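# Stand the fallen nest block upright on worktable

## Task

Get the nest block that is lying on its side standing upright on the worktable of the laser marker, in a way that it stays upright by itself; if it only stays put because the robot is still holding or supporting it at the end, the goal is not met.

## Robot and tools

ROBOT. Two arms, left_arm and right_arm, each with a two-finger gripper. Their URDF root links sit at left_arm (-0.022, +0.258, 0) m, quat_wxyz (+1.000, 0, 0, +0.013) and right_arm (-0.011, -0.340, 0) m, quat_wxyz (+0.999, 0, 0, +0.038). The names do not refer to image sides. Joint ranges (rad), base to gripper: waist -2.880 to 2.880, shoulder 0.000 to 3.142, elbow 0.000 to 3.019, wrist pitch -1.693 to 1.571, wrist yaw -1.571 to 1.571, wrist roll -2.094 to 2.094. The elbow cannot quite straighten.

FRAME. Everything uses one scene frame: origin on the table surface midway between the arms, +x out over the table, +z up, left_arm on the +y side. In a gripper's own frame the fingers point along +z and close along y. end_effector_position is the spot between the finger pads, roughly 1 cm short of the tips. Reported hand positions can be somewhat wrong, worse when reaching far, and motions tend to finish a centimetre or more away from the command, usually low.

ROW FORMAT. Every motion command is one row of 16 numbers covering both arms, even if one stays still: left_arm x, y, z, qw, qx, qy, qz, opening, then right_arm in the same eight-number order. x, y, z are an absolute target position in metres, scene frame; qw..qz an absolute target orientation (w first), scene frame. opening is a scale from -1 (closed) to +1 (fully open, 0.094 m). A target more than 0.6 m from that arm's last reported position along any of its gripper's axes is refused. Per control step, the command is clipped to 70 mm and 16 degrees from the measured pose; if position and orientation conflict, position wins. To hold an orientation, repeat the same quaternion you chose rather than copying the drifted one from results. To park an arm, resend its last reported pose and intended opening each call.

execute_actions(actions, pictures). actions is a list with at most one item. Empty list: just returns state (with pictures). An action {"rows": [...], "steps": n}: up to 15 rows, n from 4 to 15 steps of 1/30 s (default 15); each row runs one step, the last row repeats if rows run out. A wait {"steps": n}, n up to 300, with no rows: nothing new is sent; counted from the previous result, including your reply time. The result arrives 4 steps before an action ends; those steps run while you think. After an action the arm only continues to its last clipped pose, so a far target may take several actions. Set pictures true to get images with an action.

move(target, speed). target is one 16-number row as above (absolute poses). Each gripper travels a straight line to it, all finishing together, lasting 0.5 to 10 s (cut off at 10 s). speed is m/s, 0.002 to 0.5, default 0.25; rotation is capped at double that in rad/s. Grippers rotate the short way. Paths ignore obstacles and the other arm; grippers lag, wander and may overshoot speed. Opening is applied at the start. Result includes pictures, each gripper's distance to its pose, and a move: line with the ending (done, off_target, moving, held, fault) and limits (paced = pose clipped; held = some steps blocked, after which motion may suddenly be fast).

wait(seconds): 0 to 10 s, nothing new sent; returns a state result with pictures.

zoom_image(camera, region): enlarges part of the latest image of cam_high, cam_low, cam_left_wrist or cam_right_wrist; region [x0, y0, x1, y1] in pixels, origin top-left, at most 504 by 504. All images are 504x504. Calibration (K, distortion, T_world_to_cam) is provided per camera and may be off by a few degrees and millimetres; wrist cameras follow their hands.

read_manual(section): returns licence texts only; moves nothing.

finished_scene(scene): ends the given scene permanently and reports success; call only when the block stands on its own and the grippers have let go and backed off.

RESULT LINES. State line left_arm: ... | right_arm: ... gives each gripper's position and quaternion. grip_measured is the measured finger opening on the command scale (readings may be biased by about 1 mm). A pose unreachable line means the clearance check altered or blocked a command; HELD marks affected steps. Hand target shows where the controller is currently driving each gripper. FAULT lines mean an arm stopped. Joint torques are the drives' raw output, noisy and offset. MOTOR HOT appears from 85 °C; at 100 °C the arm drops everything until cooled (OVER-TEMPERATURE FAULT), so avoid long loaded holds.

GRIPPING. To grasp, command an opening below grip_measured: about 0.03 under holds firmly, less is gentler. Pads push up to roughly 50 to 62 N, with a spike at first contact; thin parts get less force.

AVOID. Knocking or placing anything off the table fails the task. Do not let the arms collide or press on each other. Fast contact and targets set deep past a surface cause hard impacts; approach slowly. Avoid drops, slipping, and slamming the block. Expect occasional brief external tugs on held parts or pushes on loose objects. Smooth, short, low-effort motion is preferred.

Each tool is called after "Call:" in YAML: its name, and indented under it one key for each argument.

## Session

Call:
execute_actions:
  actions: []

Scene clock: 0.00 s of 4200.00 s.
left_arm: end_effector_position=(+0.3697, +0.5582, +0.2626) grip_measured=+1.000 end_effector_quat_wxyz=(+0.635, -0.538, +0.391, +0.393) | right_arm: end_effector_position=(+0.2379, +0.0741, +0.2441) grip_measured=+1.000 end_effector_quat_wxyz=(-0.267, +0.725, -0.399, -0.494)
Joint positions: left_arm=[ 0.306  1.544  0.686  1.144 -1.148 -0.126  0.094] | right_arm=[ 0.619  1.487  1.126 -0.911 -1.173 -1.24   0.094]
Joint velocities: left_arm=[-0.005 -0.005  0.012 -0.002 -0.051  0.037  0.   ] | right_arm=[-0.015 -0.015  0.007 -0.002 -0.081 -0.022  0.   ]
Joint torques (N m, as the arm reports them, + toward a larger angle): no reading
Motor temperatures (°C, as the motors report them): left_arm=[25 23 24 23 27 24] | right_arm=[27 25 26 24 23 23]
Hand target (left_arm): +0.374, +0.560, +0.274; +0.644, -0.540, +0.380, +0.387
Hand target (right_arm): +0.243, +0.078, +0.250; -0.273, +0.727, -0.395, -0.491

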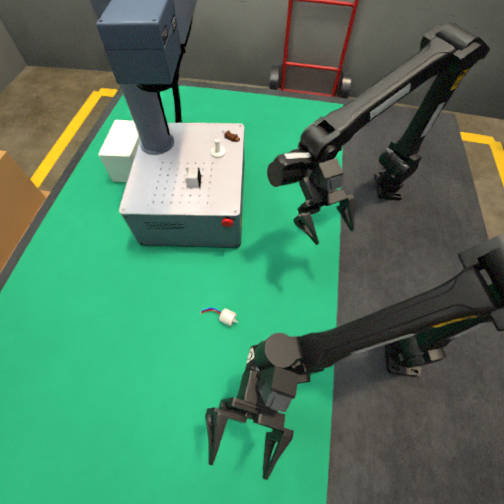

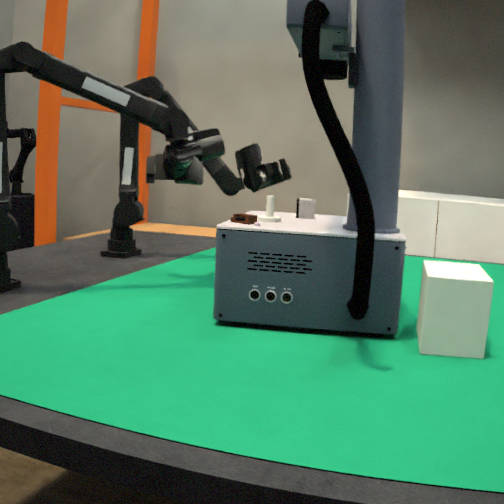

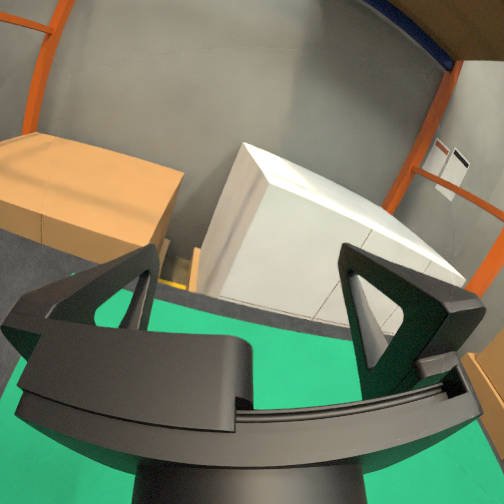

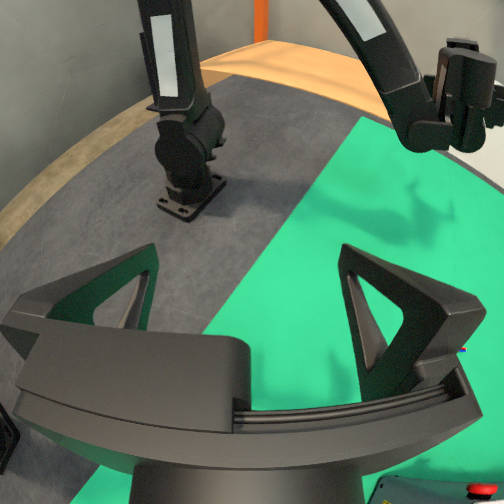

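Call:
zoom_image:
  camera: "cam_high"
  region: [150, 120, 250, 220]

Call:
zoom_image:
  camera: "cam_low"
  region: [220, 170, 340, 250]

Region (150, 120, 250, 220) of cam_high's 504x504 image, scaled by 5.040, with more detail than that image has.

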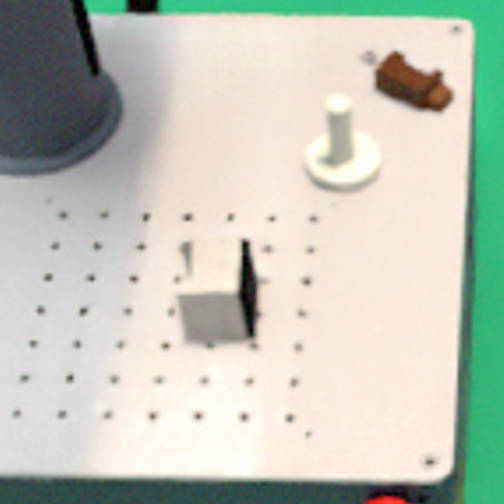

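Region (220, 170, 340, 250) of cam_low's 504x504 image, scaled by 4.200, with more detail than that image has.

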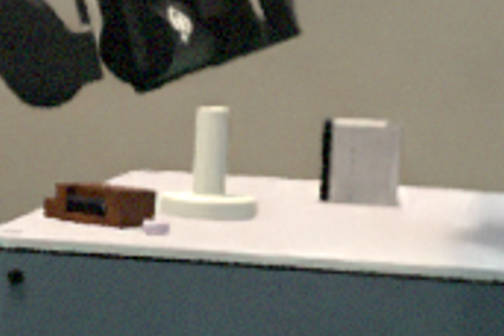

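Call:
move:
  target: [0.3697,0.5582,0.2626,0.635,-0.538,0.391,0.393,1,0.5,-0.11,0.34,0.421,-0.079,0.903,0.037,1]
  speed: 0.4

Scene clock: 3.67 s of 4200.00 s.
left_arm: end_effector_position=(+0.3697, +0.5582, +0.2626) grip_measured=+1.000 end_effector_quat_wxyz=(+0.635, -0.538, +0.391, +0.393) | right_arm: end_effector_position=(+0.4842, -0.1164, +0.3124) grip_measured=+1.000 end_effector_quat_wxyz=(+0.404, -0.092, +0.910, +0.030)
Joint positions: left_arm=[ 0.306  1.544  0.686  1.144 -1.148 -0.126  0.094] | right_arm=[ 0.422  1.304  1.214 -0.673  0.237  0.196  0.094]
Joint velocities: left_arm=[-0.015 -0.015  0.002 -0.002 -0.066 -0.007  0.   ] | right_arm=[-0.005 -0.024  0.002 -0.012 -0.007  0.066  0.   ]
Joint torques (N m, as the arm reports them, + toward a larger angle): left_arm=[  1.27 -11.57   7.02   0.94   0.26   0.08] | right_arm=[ -0.86 -10.35  17.25   1.17   0.26   0.08]
Motor temperatures (°C, as the motors report them): left_arm=[25 23 25 23 27 24] | right_arm=[27 25 28 24 23 23]
Hand target (left_arm): +0.370, +0.558, +0.263; +0.635, -0.538, +0.391, +0.393
Hand target (right_arm): +0.497, -0.114, +0.339; +0.421, -0.079, +0.903, +0.038
Off the commanded pose (left_arm): 0.000 m, 0 deg.
Off the commanded pose (right_arm): 0.032 m, 3 deg.
Kept back: nothing.
move: off_target (right_arm)
camera_calibration (this result's frames):
cam_right_wrist: T_world_to_cam=[[0.192514, -0.980822, 0.0304538, -0.219115], [-0.958214, -0.194587, -0.209673, 0.516701], [0.211577, 0.0111837, -0.977297, 0.326412], [0, 0, 0, 1]] pos_world=[0.468231, -0.11802, 0.434012]

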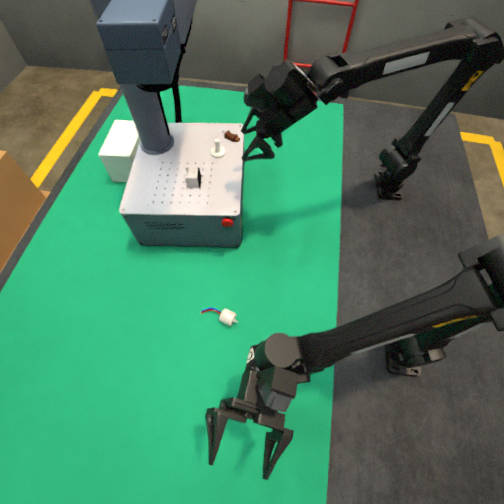

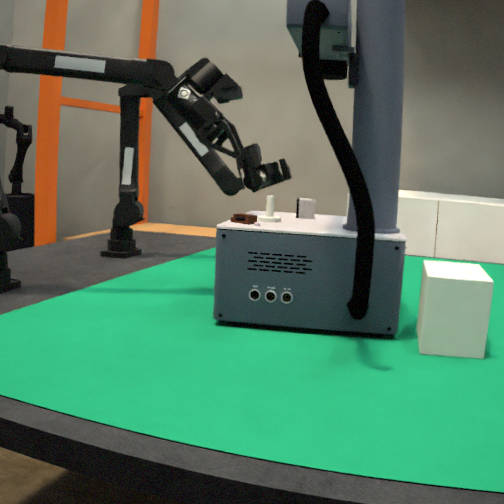

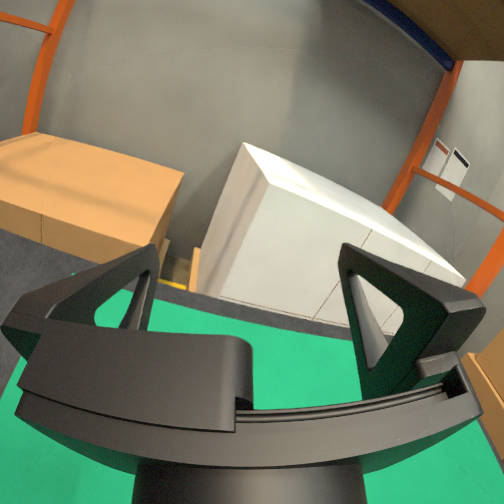

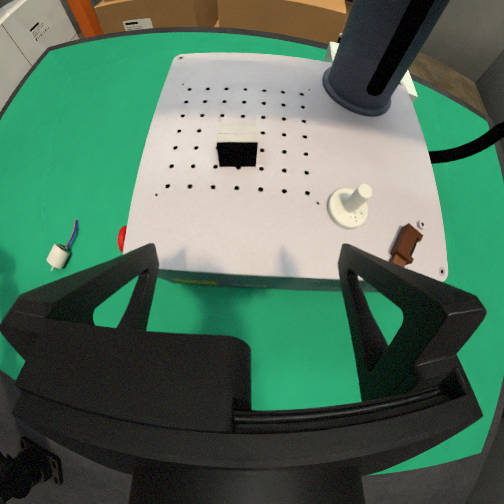

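Call:
move:
  target: [0.3697,0.5582,0.2626,0.635,-0.538,0.391,0.393,1,0.625,-0.08,0.265,0.421,-0.079,0.903,0.037,1]

Scene clock: 5.03 s of 4200.00 s.
left_arm: end_effector_position=(+0.3697, +0.5582, +0.2626) grip_measured=+1.000 end_effector_quat_wxyz=(+0.635, -0.538, +0.391, +0.393) | right_arm: end_effector_position=(+0.6048, -0.0884, +0.2344) grip_measured=+1.000 end_effector_quat_wxyz=(+0.394, -0.080, +0.915, +0.029)
Joint positions: left_arm=[ 0.306  1.544  0.686  1.144 -1.148 -0.126  0.094] | right_arm=[ 0.363  1.658  1.401 -0.521  0.202  0.181  0.094]
Joint velocities: left_arm=[-0.015  0.005 -0.022  0.007  0.066  0.037  0.   ] | right_arm=[0.005 0.005 0.012 0.012 0.007 0.022 0.   ]
Joint torques (N m, as the arm reports them, + toward a larger angle): left_arm=[  0.78 -11.22   6.91   0.85   0.22   0.1 ] | right_arm=[ -0.8  -15.29  16.71   2.1   -0.05  -0.01]
Motor temperatures (°C, as the motors report them): left_arm=[25 23 25 23 27 24] | right_arm=[27 25 29 24 23 23]
Hand target (left_arm): +0.370, +0.558, +0.263; +0.635, -0.538, +0.391, +0.393
Hand target (right_arm): +0.623, -0.083, +0.263; +0.421, -0.079, +0.903, +0.037
Off the commanded pose (left_arm): 0.000 m, 0 deg.
Off the commanded pose (right_arm): 0.038 m, 4 deg.
Kept back: nothing.
move: off_target (right_arm)
camera_calibration (this result's frames):
cam_right_wrist: T_world_to_cam=[[0.170295, -0.985141, 0.022282, -0.197532], [-0.96687, -0.171415, -0.189154, 0.6238], [0.190163, 0.0106681, -0.981695, 0.238293], [0, 0, 0, 1]] pos_world=[0.591458, -0.0902101, 0.356327]

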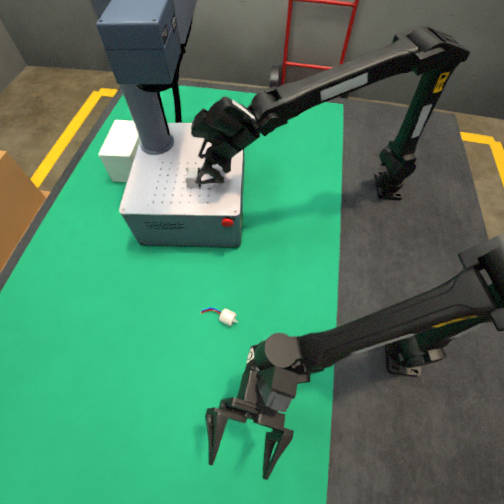

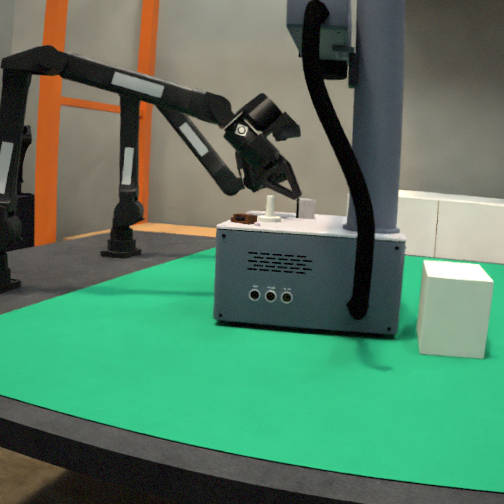

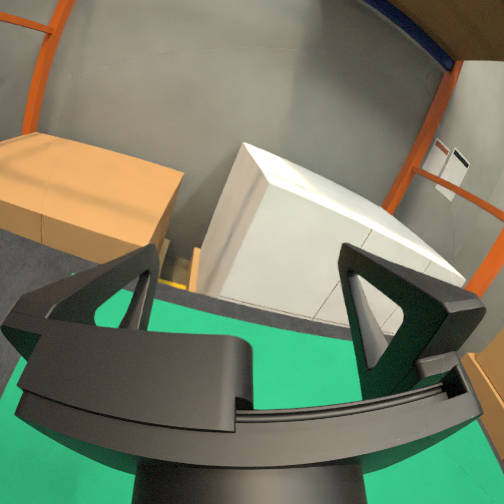

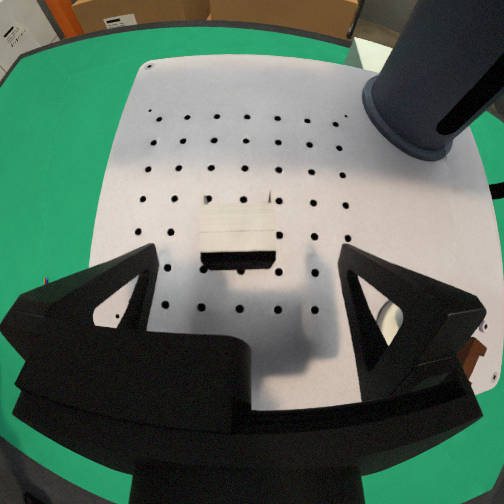

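Call:
move:
  target: [0.3697,0.5582,0.2626,0.635,-0.538,0.391,0.393,1,0.654,-0.07,0.234,0.3,-0.075,0.951,0.024,0.5]
  speed: 0.15

Scene clock: 6.40 s of 4200.00 s.
left_arm: end_effector_position=(+0.3697, +0.5582, +0.2626) grip_measured=+1.000 end_effector_quat_wxyz=(+0.635, -0.538, +0.391, +0.393) | right_arm: end_effector_position=(+0.6373, -0.0742, +0.2193) grip_measured=+0.502 end_effector_quat_wxyz=(+0.288, -0.084, +0.954, +0.017)
Joint positions: left_arm=[ 0.306  1.544  0.686  1.144 -1.148 -0.126  0.094] | right_arm=[ 0.35   1.848  1.713 -0.868  0.152  0.206  0.071]
Joint velocities: left_arm=[-0.034 -0.005 -0.002 -0.002  0.037 -0.051  0.   ] | right_arm=[-0.005  0.005  0.002  0.022 -0.081  0.007 -0.001]
Joint torques (N m, as the arm reports them, + toward a larger angle): left_arm=[  1.13 -11.38   7.02   1.     0.25   0.05] | right_arm=[ -0.83 -17.73  17.02   1.    -0.05   0.25]
Motor temperatures (°C, as the motors report them): left_arm=[25 23 25 23 27 24] | right_arm=[27 26 29 24 23 23]
Hand target (left_arm): +0.370, +0.558, +0.263; +0.635, -0.538, +0.391, +0.393
Hand target (right_arm): +0.653, -0.071, +0.233; +0.300, -0.075, +0.951, +0.024
Off the commanded pose (left_arm): 0.000 m, 0 deg.
Off the commanded pose (right_arm): 0.023 m, 2 deg.
Kept back: nothing.
move: off_target (right_arm)
camera_calibration (this result's frames):
cam_right_wrist: T_world_to_cam=[[0.174708, -0.984262, 0.0265664, -0.192398], [-0.984136, -0.173712, 0.0360743, 0.616232], [-0.0308917, -0.0324474, -0.998996, 0.35854], [0, 0, 0, 1]] pos_world=[0.651145, -0.0706893, 0.341061]

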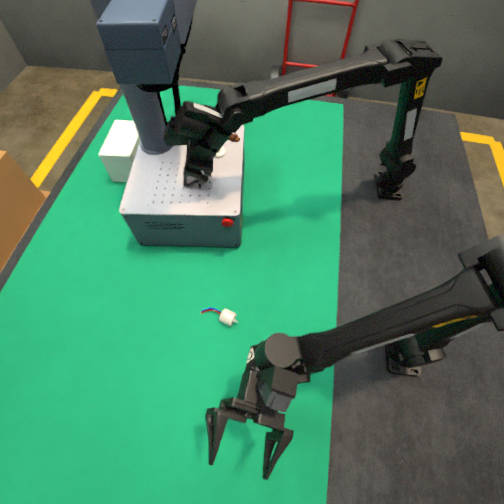

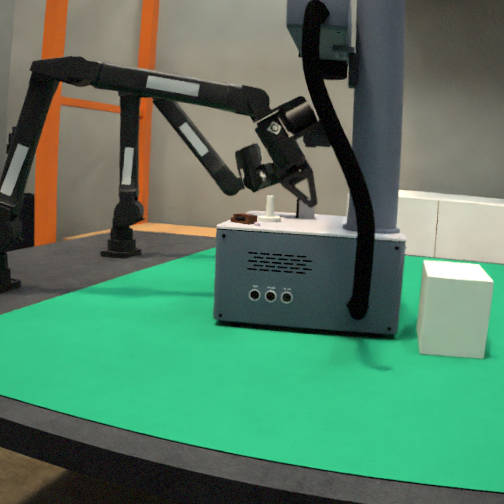

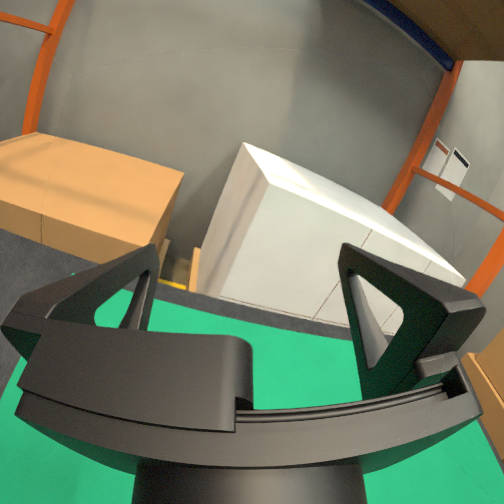

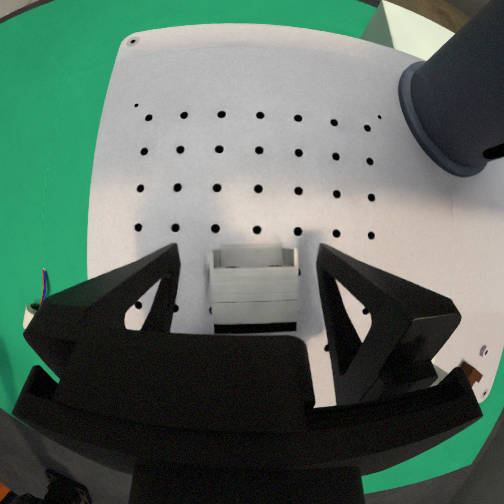

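Call:
move:
  target: [0.3697,0.5582,0.2626,0.635,-0.538,0.391,0.393,1,0.648,-0.074,0.218,0.3,-0.075,0.951,0.024,0.3]
  speed: 0.1

Call:
move:
  target: [0.3697,0.5582,0.2626,0.635,-0.538,0.391,0.393,1,0.648,-0.074,0.218,0.3,-0.075,0.951,0.024,-0.22]

Scene clock: 7.33 s of 4200.00 s.
left_arm: end_effector_position=(+0.3697, +0.5582, +0.2626) grip_measured=+1.000 end_effector_quat_wxyz=(+0.635, -0.538, +0.391, +0.393) | right_arm: end_effector_position=(+0.6408, -0.0725, +0.2218) grip_measured=+0.302 end_effector_quat_wxyz=(+0.297, -0.083, +0.951, +0.021)
Joint positions: left_arm=[ 0.306  1.544  0.686  1.144 -1.148 -0.126  0.094] | right_arm=[ 0.35   1.848  1.713 -0.849  0.152  0.206  0.061]
Joint velocities: left_arm=[-0.034 -0.015  0.007  0.002 -0.037 -0.007  0.   ] | right_arm=[-0.005 -0.015 -0.007 -0.007 -0.007 -0.037  0.001]
Joint torques (N m, as the arm reports them, + toward a larger angle): left_arm=[  0.87 -10.79   7.01   0.99   0.27   0.05] | right_arm=[ -1.01 -18.17  11.87   1.8   -0.06   0.18]
Motor temperatures (°C, as the motors report them): left_arm=[25 23 25 23 27 24] | right_arm=[27 26 30 24 23 23]
Hand target (left_arm): +0.370, +0.558, +0.263; +0.635, -0.538, +0.391, +0.393
Hand target (right_arm): +0.648, -0.074, +0.218; +0.300, -0.075, +0.951, +0.024
Off the commanded pose (left_arm): 0.000 m, 0 deg.
Off the commanded pose (right_arm): 0.008 m, 1 deg.
Kept back: nothing.
move: done
camera_calibration (this result's frames):
cam_right_wrist: T_world_to_cam=[[0.174401, -0.984451, 0.0209981, -0.189951], [-0.984578, -0.174045, 0.0177626, 0.624213], [-0.0138318, -0.0237721, -0.999622, 0.351059], [0, 0, 0, 1]] pos_world=[0.65257, -0.0700113, 0.343827]

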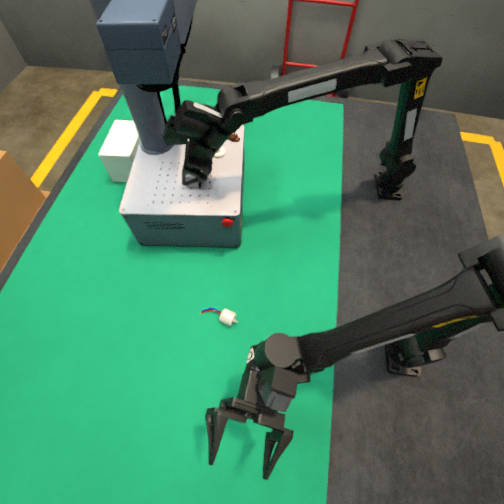

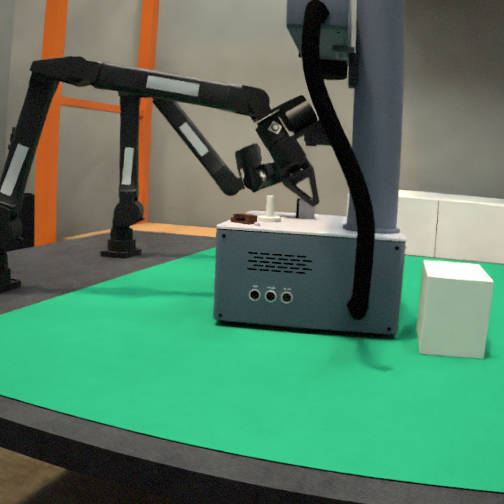

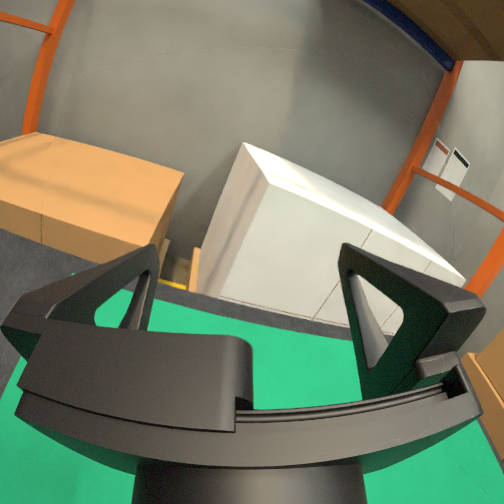

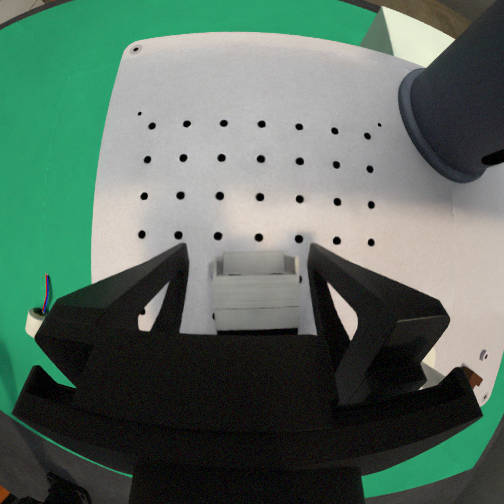

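Scene clock: 8.03 s of 4200.00 s.
left_arm: end_effector_position=(+0.3697, +0.5582, +0.2626) grip_measured=+1.000 end_effector_quat_wxyz=(+0.635, -0.538, +0.391, +0.393) | right_arm: end_effector_position=(+0.6410, -0.0730, +0.2218) grip_measured=-0.168 end_effector_quat_wxyz=(+0.297, -0.083, +0.951, +0.020)
Joint positions: left_arm=[ 0.306  1.544  0.686  1.144 -1.148 -0.126  0.094] | right_arm=[ 0.349  1.848  1.713 -0.849  0.153  0.206  0.039]
Joint velocities: left_arm=[-0.005 -0.015 -0.012  0.002  0.037 -0.007  0.   ] | right_arm=[-0.005  0.005  0.007  0.007 -0.081  0.022 -0.001]
Joint torques (N m, as the arm reports them, + toward a larger angle): left_arm=[  0.6  -10.96   6.99   0.94   0.25   0.05] | right_arm=[ -0.97 -18.14  11.91   1.88  -0.1    0.18]
Motor temperatures (°C, as the motors report them): left_arm=[25 23 25 23 27 24] | right_arm=[27 26 30 24 23 23]
Hand target (left_arm): +0.370, +0.558, +0.263; +0.635, -0.538, +0.391, +0.393
Hand target (right_arm): +0.648, -0.074, +0.218; +0.300, -0.075, +0.951, +0.024
Off the commanded pose (left_arm): 0.000 m, 0 deg.
Off the commanded pose (right_arm): 0.008 m, 1 deg.
Kept back: nothing.
move: done
camera_calibration (this result's frames):
cam_right_wrist: T_world_to_cam=[[0.173182, -0.984639, 0.0222281, -0.189976], [-0.9848, -0.172816, 0.017446, 0.624615], [-0.0133366, -0.0249115, -0.999601, 0.350678], [0, 0, 0, 1]] pos_world=[0.652698, -0.0703786, 0.343863]

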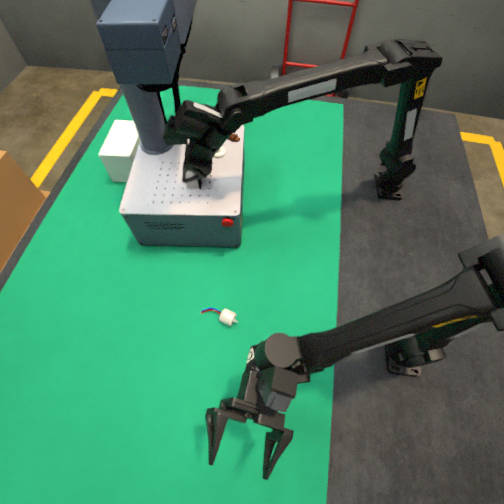

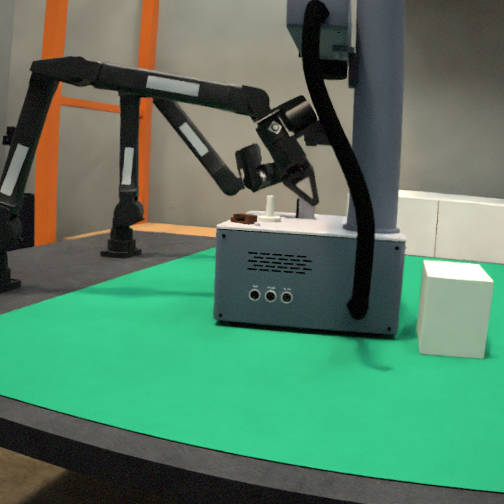

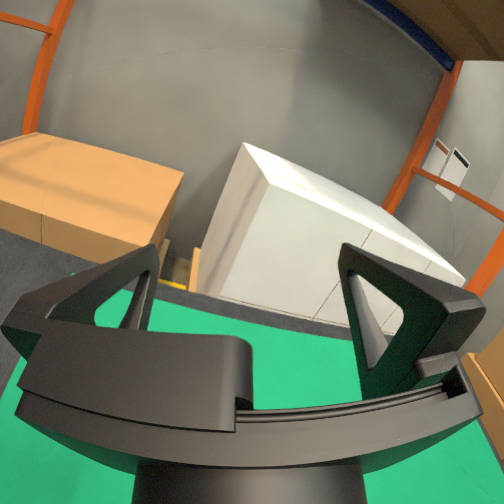

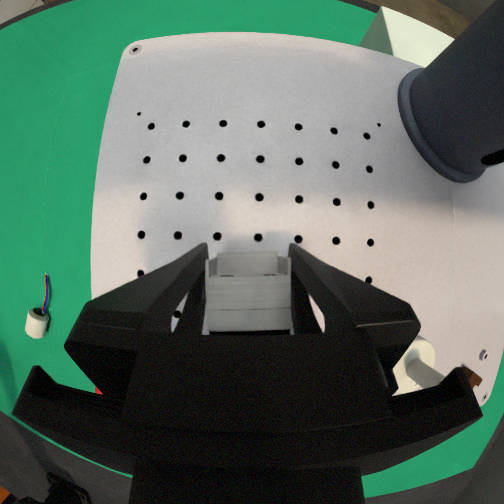

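Shallow grip; regrasp lower.

Call:
move:
  target: [0.3697,0.5582,0.2626,0.635,-0.538,0.391,0.393,1,0.635,-0.074,0.198,0.3,-0.075,0.951,0.024,0.2]
  speed: 0.05

Scene clock: 9.07 s of 4200.00 s.
left_arm: end_effector_position=(+0.3697, +0.5582, +0.2626) grip_measured=+1.000 end_effector_quat_wxyz=(+0.635, -0.538, +0.391, +0.393) | right_arm: end_effector_position=(+0.6371, -0.0747, +0.1993) grip_measured=+0.198 end_effector_quat_wxyz=(+0.297, -0.080, +0.951, +0.021)
Joint positions: left_arm=[ 0.306  1.544  0.686  1.144 -1.148 -0.126  0.094] | right_arm=[ 0.349  1.846  1.651 -0.788  0.153  0.213  0.056]
Joint velocities: left_arm=[-0.005 -0.005 -0.007 -0.012  0.022  0.022  0.   ] | right_arm=[-0.015  0.005 -0.002 -0.022 -0.022 -0.007 -0.001]
Joint torques (N m, as the arm reports them, + toward a larger angle): left_arm=[  0.43 -11.11   7.01   0.95   0.26   0.07] | right_arm=[ -0.13 -19.54   9.79   1.81   0.11   0.12]
Motor temperatures (°C, as the motors report them): left_arm=[25 23 25 23 27 24] | right_arm=[27 26 30 24 23 23]
Hand target (left_arm): +0.370, +0.558, +0.263; +0.635, -0.538, +0.391, +0.393
Hand target (right_arm): +0.635, -0.074, +0.198; +0.300, -0.075, +0.951, +0.024
Off the commanded pose (left_arm): 0.000 m, 0 deg.
Off the commanded pose (right_arm): 0.003 m, 1 deg.
Kept back: nothing.
move: done
camera_calibration (this result's frames):
cam_right_wrist: T_world_to_cam=[[0.167931, -0.985626, 0.0184458, -0.18651], [-0.985704, -0.167626, 0.0170159, 0.621939], [-0.0136793, -0.0210396, -0.999685, 0.328574], [0, 0, 0, 1]] pos_world=[0.648863, -0.0726635, 0.321328]

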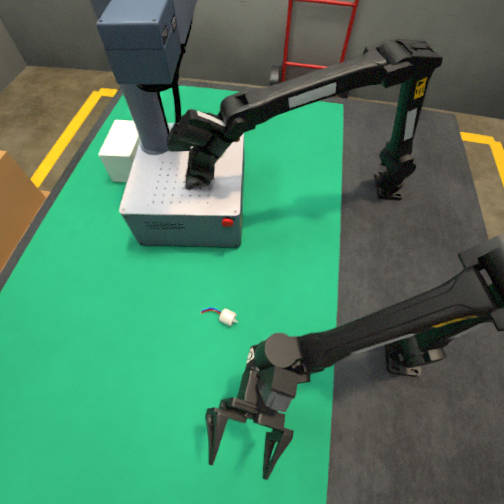

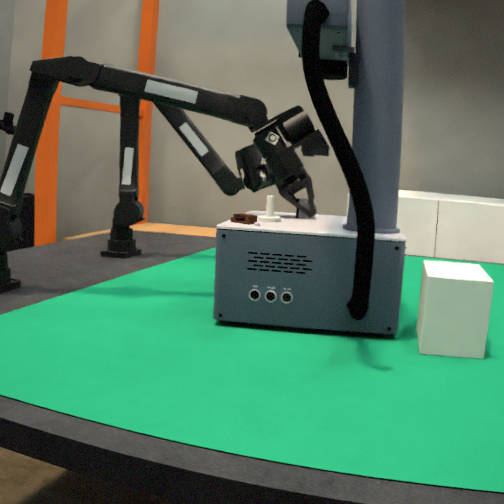

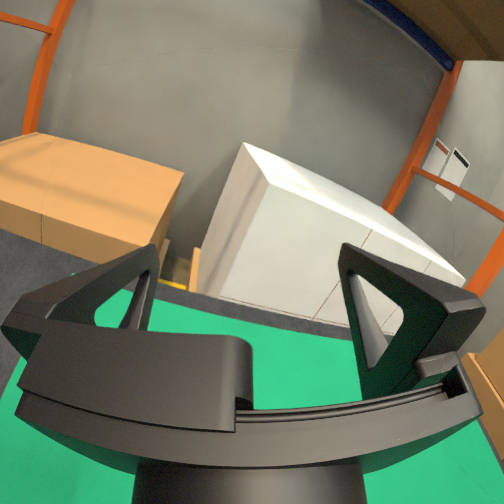

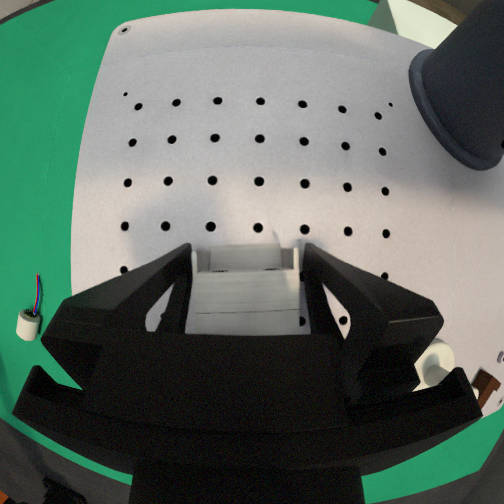

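Call:
execute_actions:
  actions:
    - {"rows":[[0.3697,0.5582,0.2626,0.635,-0.538,0.391,0.393,1,0.635,-0.074,0.198,0.3,-0.075,0.951,0.024,-0.21]],"steps":12}

Call:
move:
  target: [0.3697,0.5582,0.2626,0.635,-0.538,0.391,0.393,1,0.62,-0.074,0.27,0.3,-0.075,0.951,0.024,-0.21]

Call:
move:
  target: [0.3697,0.5582,0.2626,0.635,-0.538,0.391,0.393,1,0.42,-0.07,0.26,0.282,-0.326,0.896,0.103,-0.21]
  speed: 0.35

Call:
move:
  target: [0.3697,0.5582,0.2626,0.635,-0.538,0.391,0.393,1,0.31,-0.07,0.045,0.282,-0.326,0.896,0.103,-0.21]

Scene clock: 9.57 s of 4200.00 s.
left_arm: end_effector_position=(+0.3697, +0.5582, +0.2626) grip_measured=+1.000 end_effector_quat_wxyz=(+0.635, -0.538, +0.391, +0.393) | right_arm: end_effector_position=(+0.6372, -0.0747, +0.1993) grip_measured=-0.161 end_effector_quat_wxyz=(+0.297, -0.079, +0.951, +0.021)
Joint positions: left_arm=[ 0.306  1.544  0.686  1.144 -1.148 -0.126  0.094] | right_arm=[ 0.349  1.846  1.651 -0.787  0.153  0.213  0.039]
Joint velocities: left_arm=[-0.005 -0.005  0.012 -0.007 -0.051 -0.022  0.   ] | right_arm=[-0.005  0.005 -0.017  0.007  0.007 -0.022 -0.   ]
Joint torques (N m, as the arm reports them, + toward a larger angle): left_arm=[  0.79 -11.63   7.01   0.96   0.23   0.06] | right_arm=[ -0.14 -19.66   9.84   1.86   0.11   0.17]
Motor temperatures (°C, as the motors report them): left_arm=[25 23 25 23 27 24] | right_arm=[27 26 30 24 23 23]
Steps of this call (steps 1 to 7: nothing new was sent; steps 8 to 15: the first 8 steps of this action). Readings (end_effector_position):
8: left_arm (+0.3697, +0.5582, +0.2626) | right_arm (+0.6372, -0.0747, +0.1993)
9: left_arm (+0.3697, +0.5582, +0.2626) | right_arm (+0.6372, -0.0747, +0.1993)
11: left_arm (+0.3697, +0.5582, +0.2626) | right_arm (+0.6372, -0.0747, +0.1993)
15: the state above

Scene clock: 10.73 s of 4200.00 s.
left_arm: end_effector_position=(+0.3697, +0.5582, +0.2626) grip_measured=+1.000 end_effector_quat_wxyz=(+0.635, -0.538, +0.391, +0.393) | right_arm: end_effector_position=(+0.6078, -0.0834, +0.2350) grip_measured=-0.161 end_effector_quat_wxyz=(+0.272, -0.081, +0.959, +0.013)
Joint positions: left_arm=[ 0.306  1.544  0.686  1.144 -1.148 -0.126  0.094] | right_arm=[ 0.356  1.779  1.67  -0.931  0.155  0.223  0.039]
Joint velocities: left_arm=[-0.015 -0.005 -0.007 -0.007 -0.007 -0.007  0.   ] | right_arm=[-0.005 -0.005 -0.002 -0.012 -0.007  0.051  0.   ]
Joint torques (N m, as the arm reports them, + toward a larger angle): left_arm=[  1.18 -11.61   7.     0.97   0.24   0.06] | right_arm=[ -0.16 -18.88  17.1    0.94   0.26   0.2 ]
Motor temperatures (°C, as the motors report them): left_arm=[25 23 25 23 27 24] | right_arm=[27 26 30 24 23 23]
Hand target (left_arm): +0.370, +0.558, +0.263; +0.635, -0.538, +0.391, +0.393
Hand target (right_arm): +0.618, -0.075, +0.270; +0.300, -0.075, +0.951, +0.024
Off your previous action's commanded pose (left_arm): 0.000 m, 0 deg at its last step (step 4 of this call).
Off your previous action's commanded pose (right_arm): 0.003 m, 1 deg at its last step (step 4 of this call).
Off the commanded pose (left_arm): 0.000 m, 0 deg.
Off the commanded pose (right_arm): 0.038 m, 4 deg.
Kept back: nothing.
move: off_target (right_arm)
camera_calibration (this result's frames):
cam_right_wrist: T_world_to_cam=[[0.166551, -0.985589, 0.0295936, -0.192564], [-0.983866, -0.164121, 0.0712214, 0.577483], [-0.0653381, -0.0409781, -0.997021, 0.392865], [0, 0, 0, 1]] pos_world=[0.625906, -0.0789132, 0.356264]

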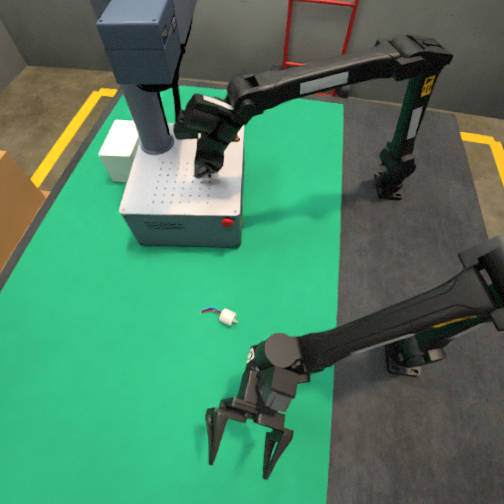

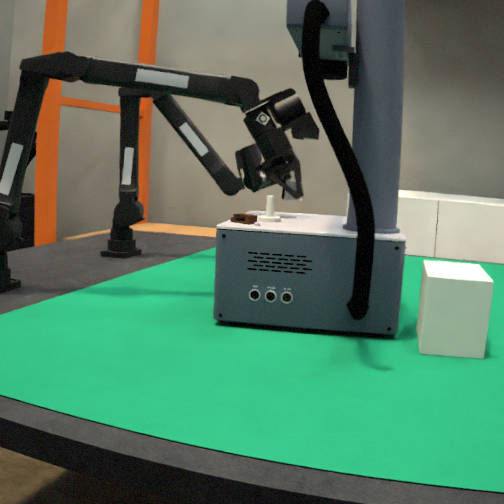

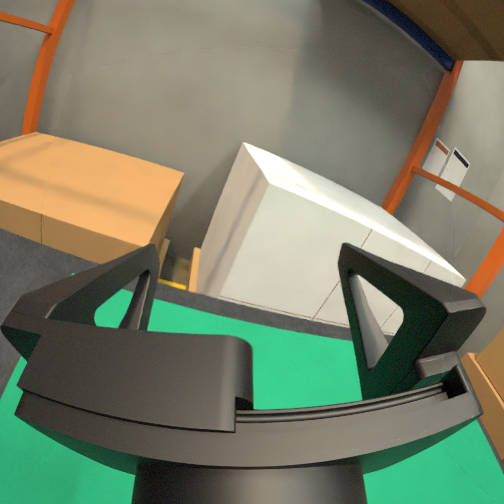

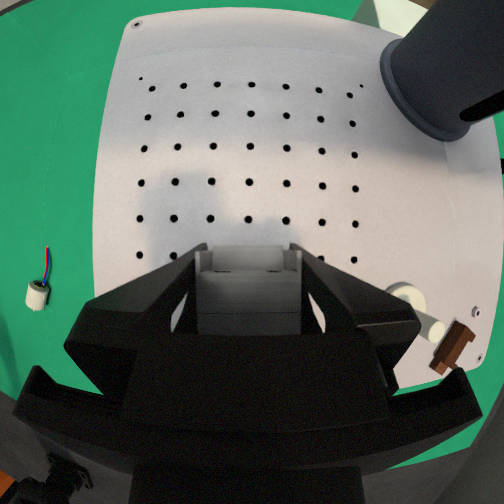

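Scene clock: 12.07 s of 4200.00 s.
left_arm: end_effector_position=(+0.3697, +0.5582, +0.2626) grip_measured=+1.000 end_effector_quat_wxyz=(+0.635, -0.538, +0.391, +0.393) | right_arm: end_effector_position=(+0.4212, -0.0688, +0.2648) grip_measured=-0.161 end_effector_quat_wxyz=(+0.280, -0.319, +0.900, +0.102)
Joint positions: left_arm=[ 0.306  1.544  0.686  1.144 -1.148 -0.126  0.094] | right_arm=[ 0.453  1.319  1.196 -0.85  -0.092 -0.124  0.039]
Joint velocities: left_arm=[ 0.005 -0.015  0.007 -0.002  0.022 -0.037  0.   ] | right_arm=[-0.005 -0.005 -0.002  0.007 -0.066 -0.081  0.001]
Joint torques (N m, as the arm reports them, + toward a larger angle): left_arm=[  1.17 -11.57   6.99   1.05   0.23   0.06] | right_arm=[ -0.06 -11.53  10.24   1.84  -0.24  -0.05]
Motor temperatures (°C, as the motors report them): left_arm=[25 23 26 23 27 24] | right_arm=[27 26 30 24 23 23]
Hand target (left_arm): +0.370, +0.558, +0.263; +0.635, -0.538, +0.391, +0.393
Hand target (right_arm): +0.420, -0.068, +0.262; +0.282, -0.326, +0.896, +0.103
Off the commanded pose (left_arm): 0.000 m, 0 deg.
Off the commanded pose (right_arm): 0.005 m, 1 deg.
Kept back: nothing.
move: done
camera_calibration (this result's frames):
cam_right_wrist: T_world_to_cam=[[0.634607, -0.772816, 0.00547436, -0.324126], [-0.772771, -0.634446, 0.0174156, 0.287135], [-0.00998585, -0.0152825, -0.999833, 0.390113], [0, 0, 0, 1]] pos_world=[0.431477, -0.0623561, 0.386821]

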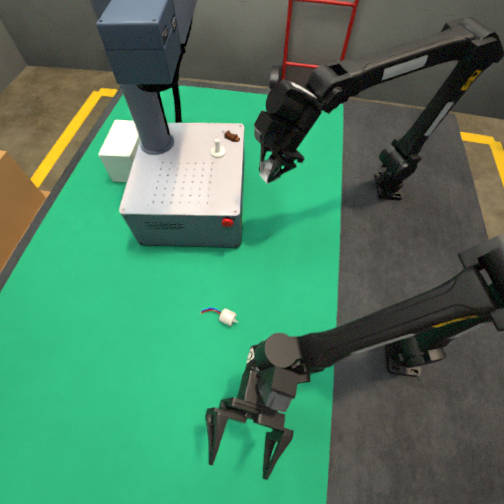

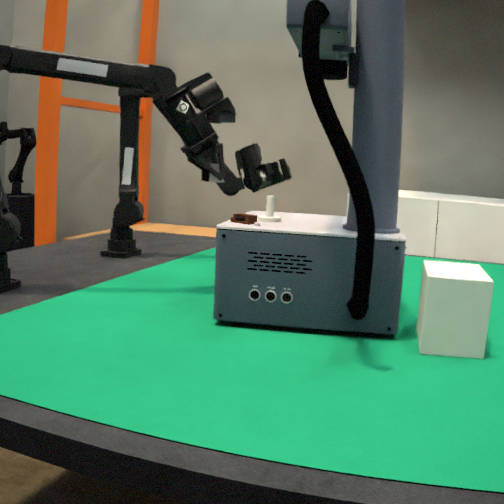

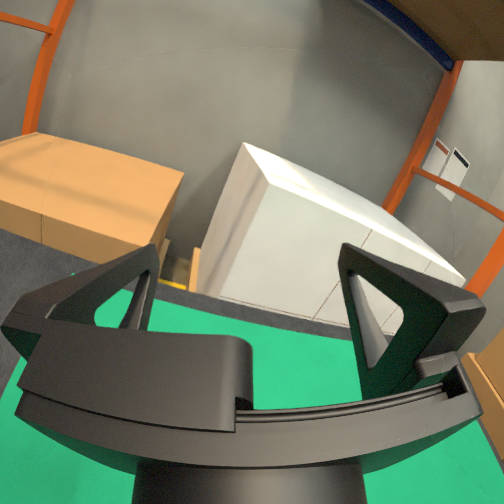

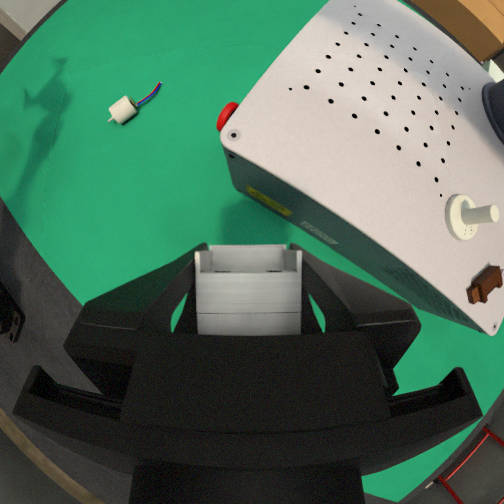

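Scene clock: 13.60 s of 4200.00 s.
left_arm: end_effector_position=(+0.3697, +0.5582, +0.2626) grip_measured=+1.000 end_effector_quat_wxyz=(+0.635, -0.538, +0.391, +0.393) | right_arm: end_effector_position=(+0.3075, -0.0714, +0.0426) grip_measured=-0.161 end_effector_quat_wxyz=(+0.274, -0.331, +0.897, +0.099)
Joint positions: left_arm=[ 0.306  1.544  0.686  1.144 -1.148 -0.126  0.094] | right_arm=[ 0.624  1.357  0.579 -0.202  0.001 -0.007  0.039]
Joint velocities: left_arm=[-0.005 -0.005 -0.007 -0.002 -0.051  0.037  0.   ] | right_arm=[-0.005 -0.024 -0.012  0.007 -0.095 -0.022 -0.   ]
Joint torques (N m, as the arm reports them, + toward a larger angle): left_arm=[  0.29 -11.27   7.04   0.92   0.25   0.03] | right_arm=[-0.06 -8.92  8.14  2.07  0.11  0.21]
Motor temperatures (°C, as the motors report them): left_arm=[25 23 26 23 27 24] | right_arm=[27 26 30 24 23 23]
Hand target (left_arm): +0.370, +0.558, +0.263; +0.635, -0.538, +0.391, +0.393
Hand target (right_arm): +0.309, -0.069, +0.045; +0.282, -0.326, +0.896, +0.102
Off the commanded pose (left_arm): 0.000 m, 0 deg.
Off the commanded pose (right_arm): 0.004 m, 1 deg.
Kept back: nothing.
move: done
camera_calibration (this result's frames):
cam_right_wrist: T_world_to_cam=[[0.651968, -0.758081, 0.0158139, -0.257422], [-0.758133, -0.651368, 0.0308856, 0.195169], [-0.0131132, -0.0321255, -0.999398, 0.166572], [0, 0, 0, 1]] pos_world=[0.317979, -0.0626687, 0.164515]

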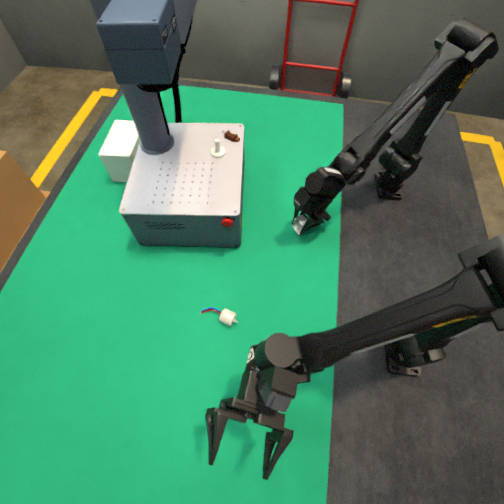

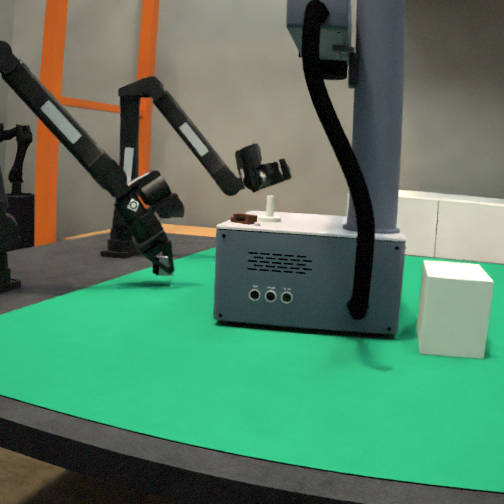

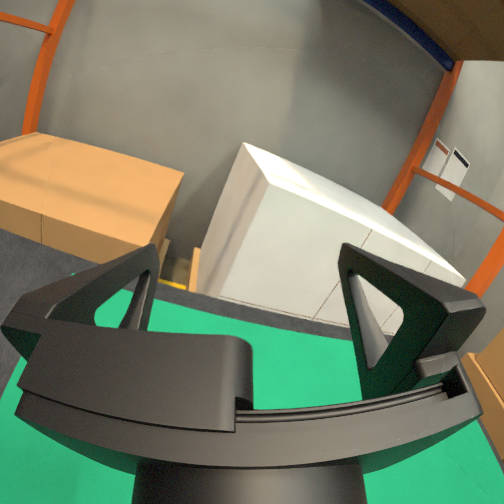

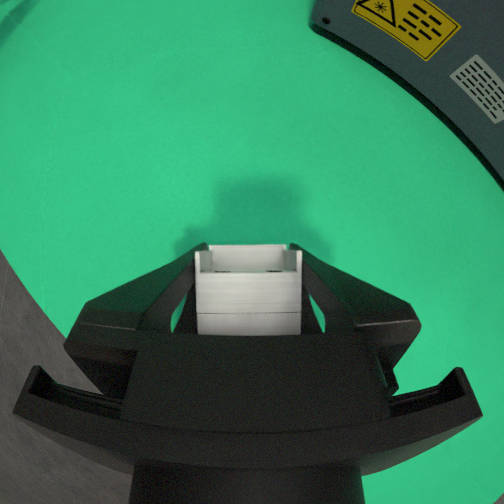

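Call:
move:
  target: [0.3697,0.5582,0.2626,0.635,-0.538,0.391,0.393,1,0.305,-0.074,0.021,0.287,-0.326,0.895,0.105,-0.21]
  speed: 0.04

Scene clock: 19.77 s of 4200.00 s.
left_arm: end_effector_position=(+0.3697, +0.5582, +0.2626) grip_measured=+1.000 end_effector_quat_wxyz=(+0.635, -0.538, +0.391, +0.393) | right_arm: end_effector_position=(+0.3055, -0.0730, +0.0242) grip_measured=-0.161 end_effector_quat_wxyz=(+0.286, -0.330, +0.894, +0.103)
Joint positions: left_arm=[ 0.306  1.544  0.686  1.144 -1.148 -0.126  0.094] | right_arm=[ 0.624  1.399  0.535 -0.09   0.001 -0.006  0.039]
Joint velocities: left_arm=[-0.005  0.005 -0.027 -0.012 -0.022 -0.037  0.   ] | right_arm=[-0.005 -0.005 -0.007  0.012 -0.051 -0.022 -0.   ]
Joint torques (N m, as the arm reports them, + toward a larger angle): left_arm=[  0.89 -11.16   7.08   0.95   0.24   0.07] | right_arm=[-0.47 -8.27  7.22  1.82 -0.08  0.14]
Motor temperatures (°C, as the motors report them): left_arm=[25 24 26 23 27 24] | right_arm=[27 26 30 24 23 23]
Hand target (left_arm): +0.370, +0.558, +0.263; +0.635, -0.538, +0.391, +0.393
Hand target (right_arm): +0.305, -0.074, +0.021; +0.287, -0.326, +0.895, +0.105
Off the commanded pose (left_arm): 0.000 m, 0 deg.
Off the commanded pose (right_arm): 0.003 m, 1 deg.
Kept back: nothing.
After step 90, 2.33 s passed at rest.
move: done
camera_calibration (this result's frames):
cam_right_wrist: T_world_to_cam=[[0.651185, -0.758759, 0.0156045, -0.256911], [-0.758892, -0.651198, 0.00494679, 0.194017], [0.0064082, -0.0150634, -0.999866, 0.143327], [0, 0, 0, 1]] pos_world=[0.313616, -0.0664307, 0.146357]

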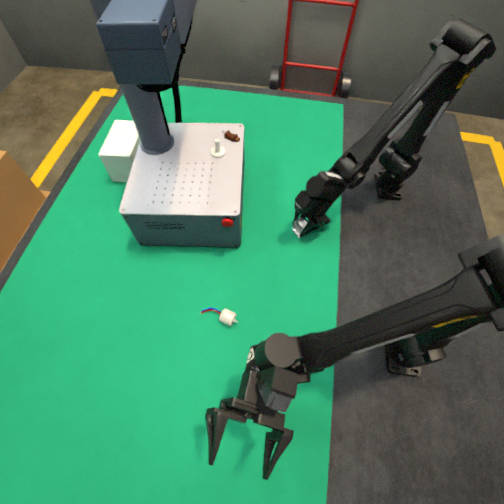

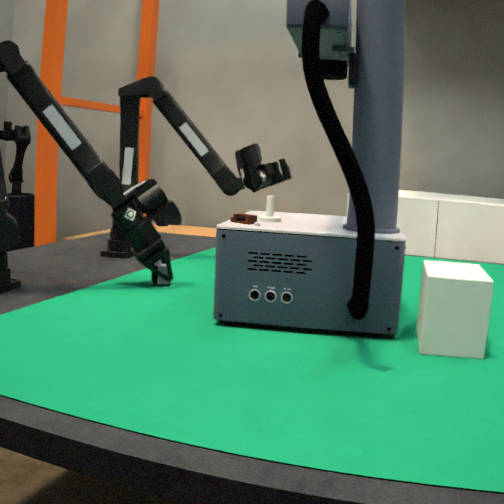

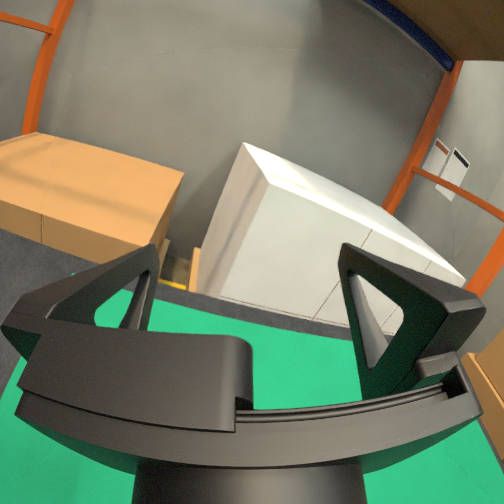

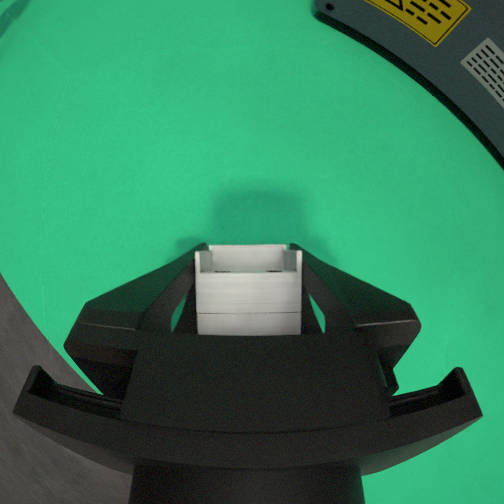

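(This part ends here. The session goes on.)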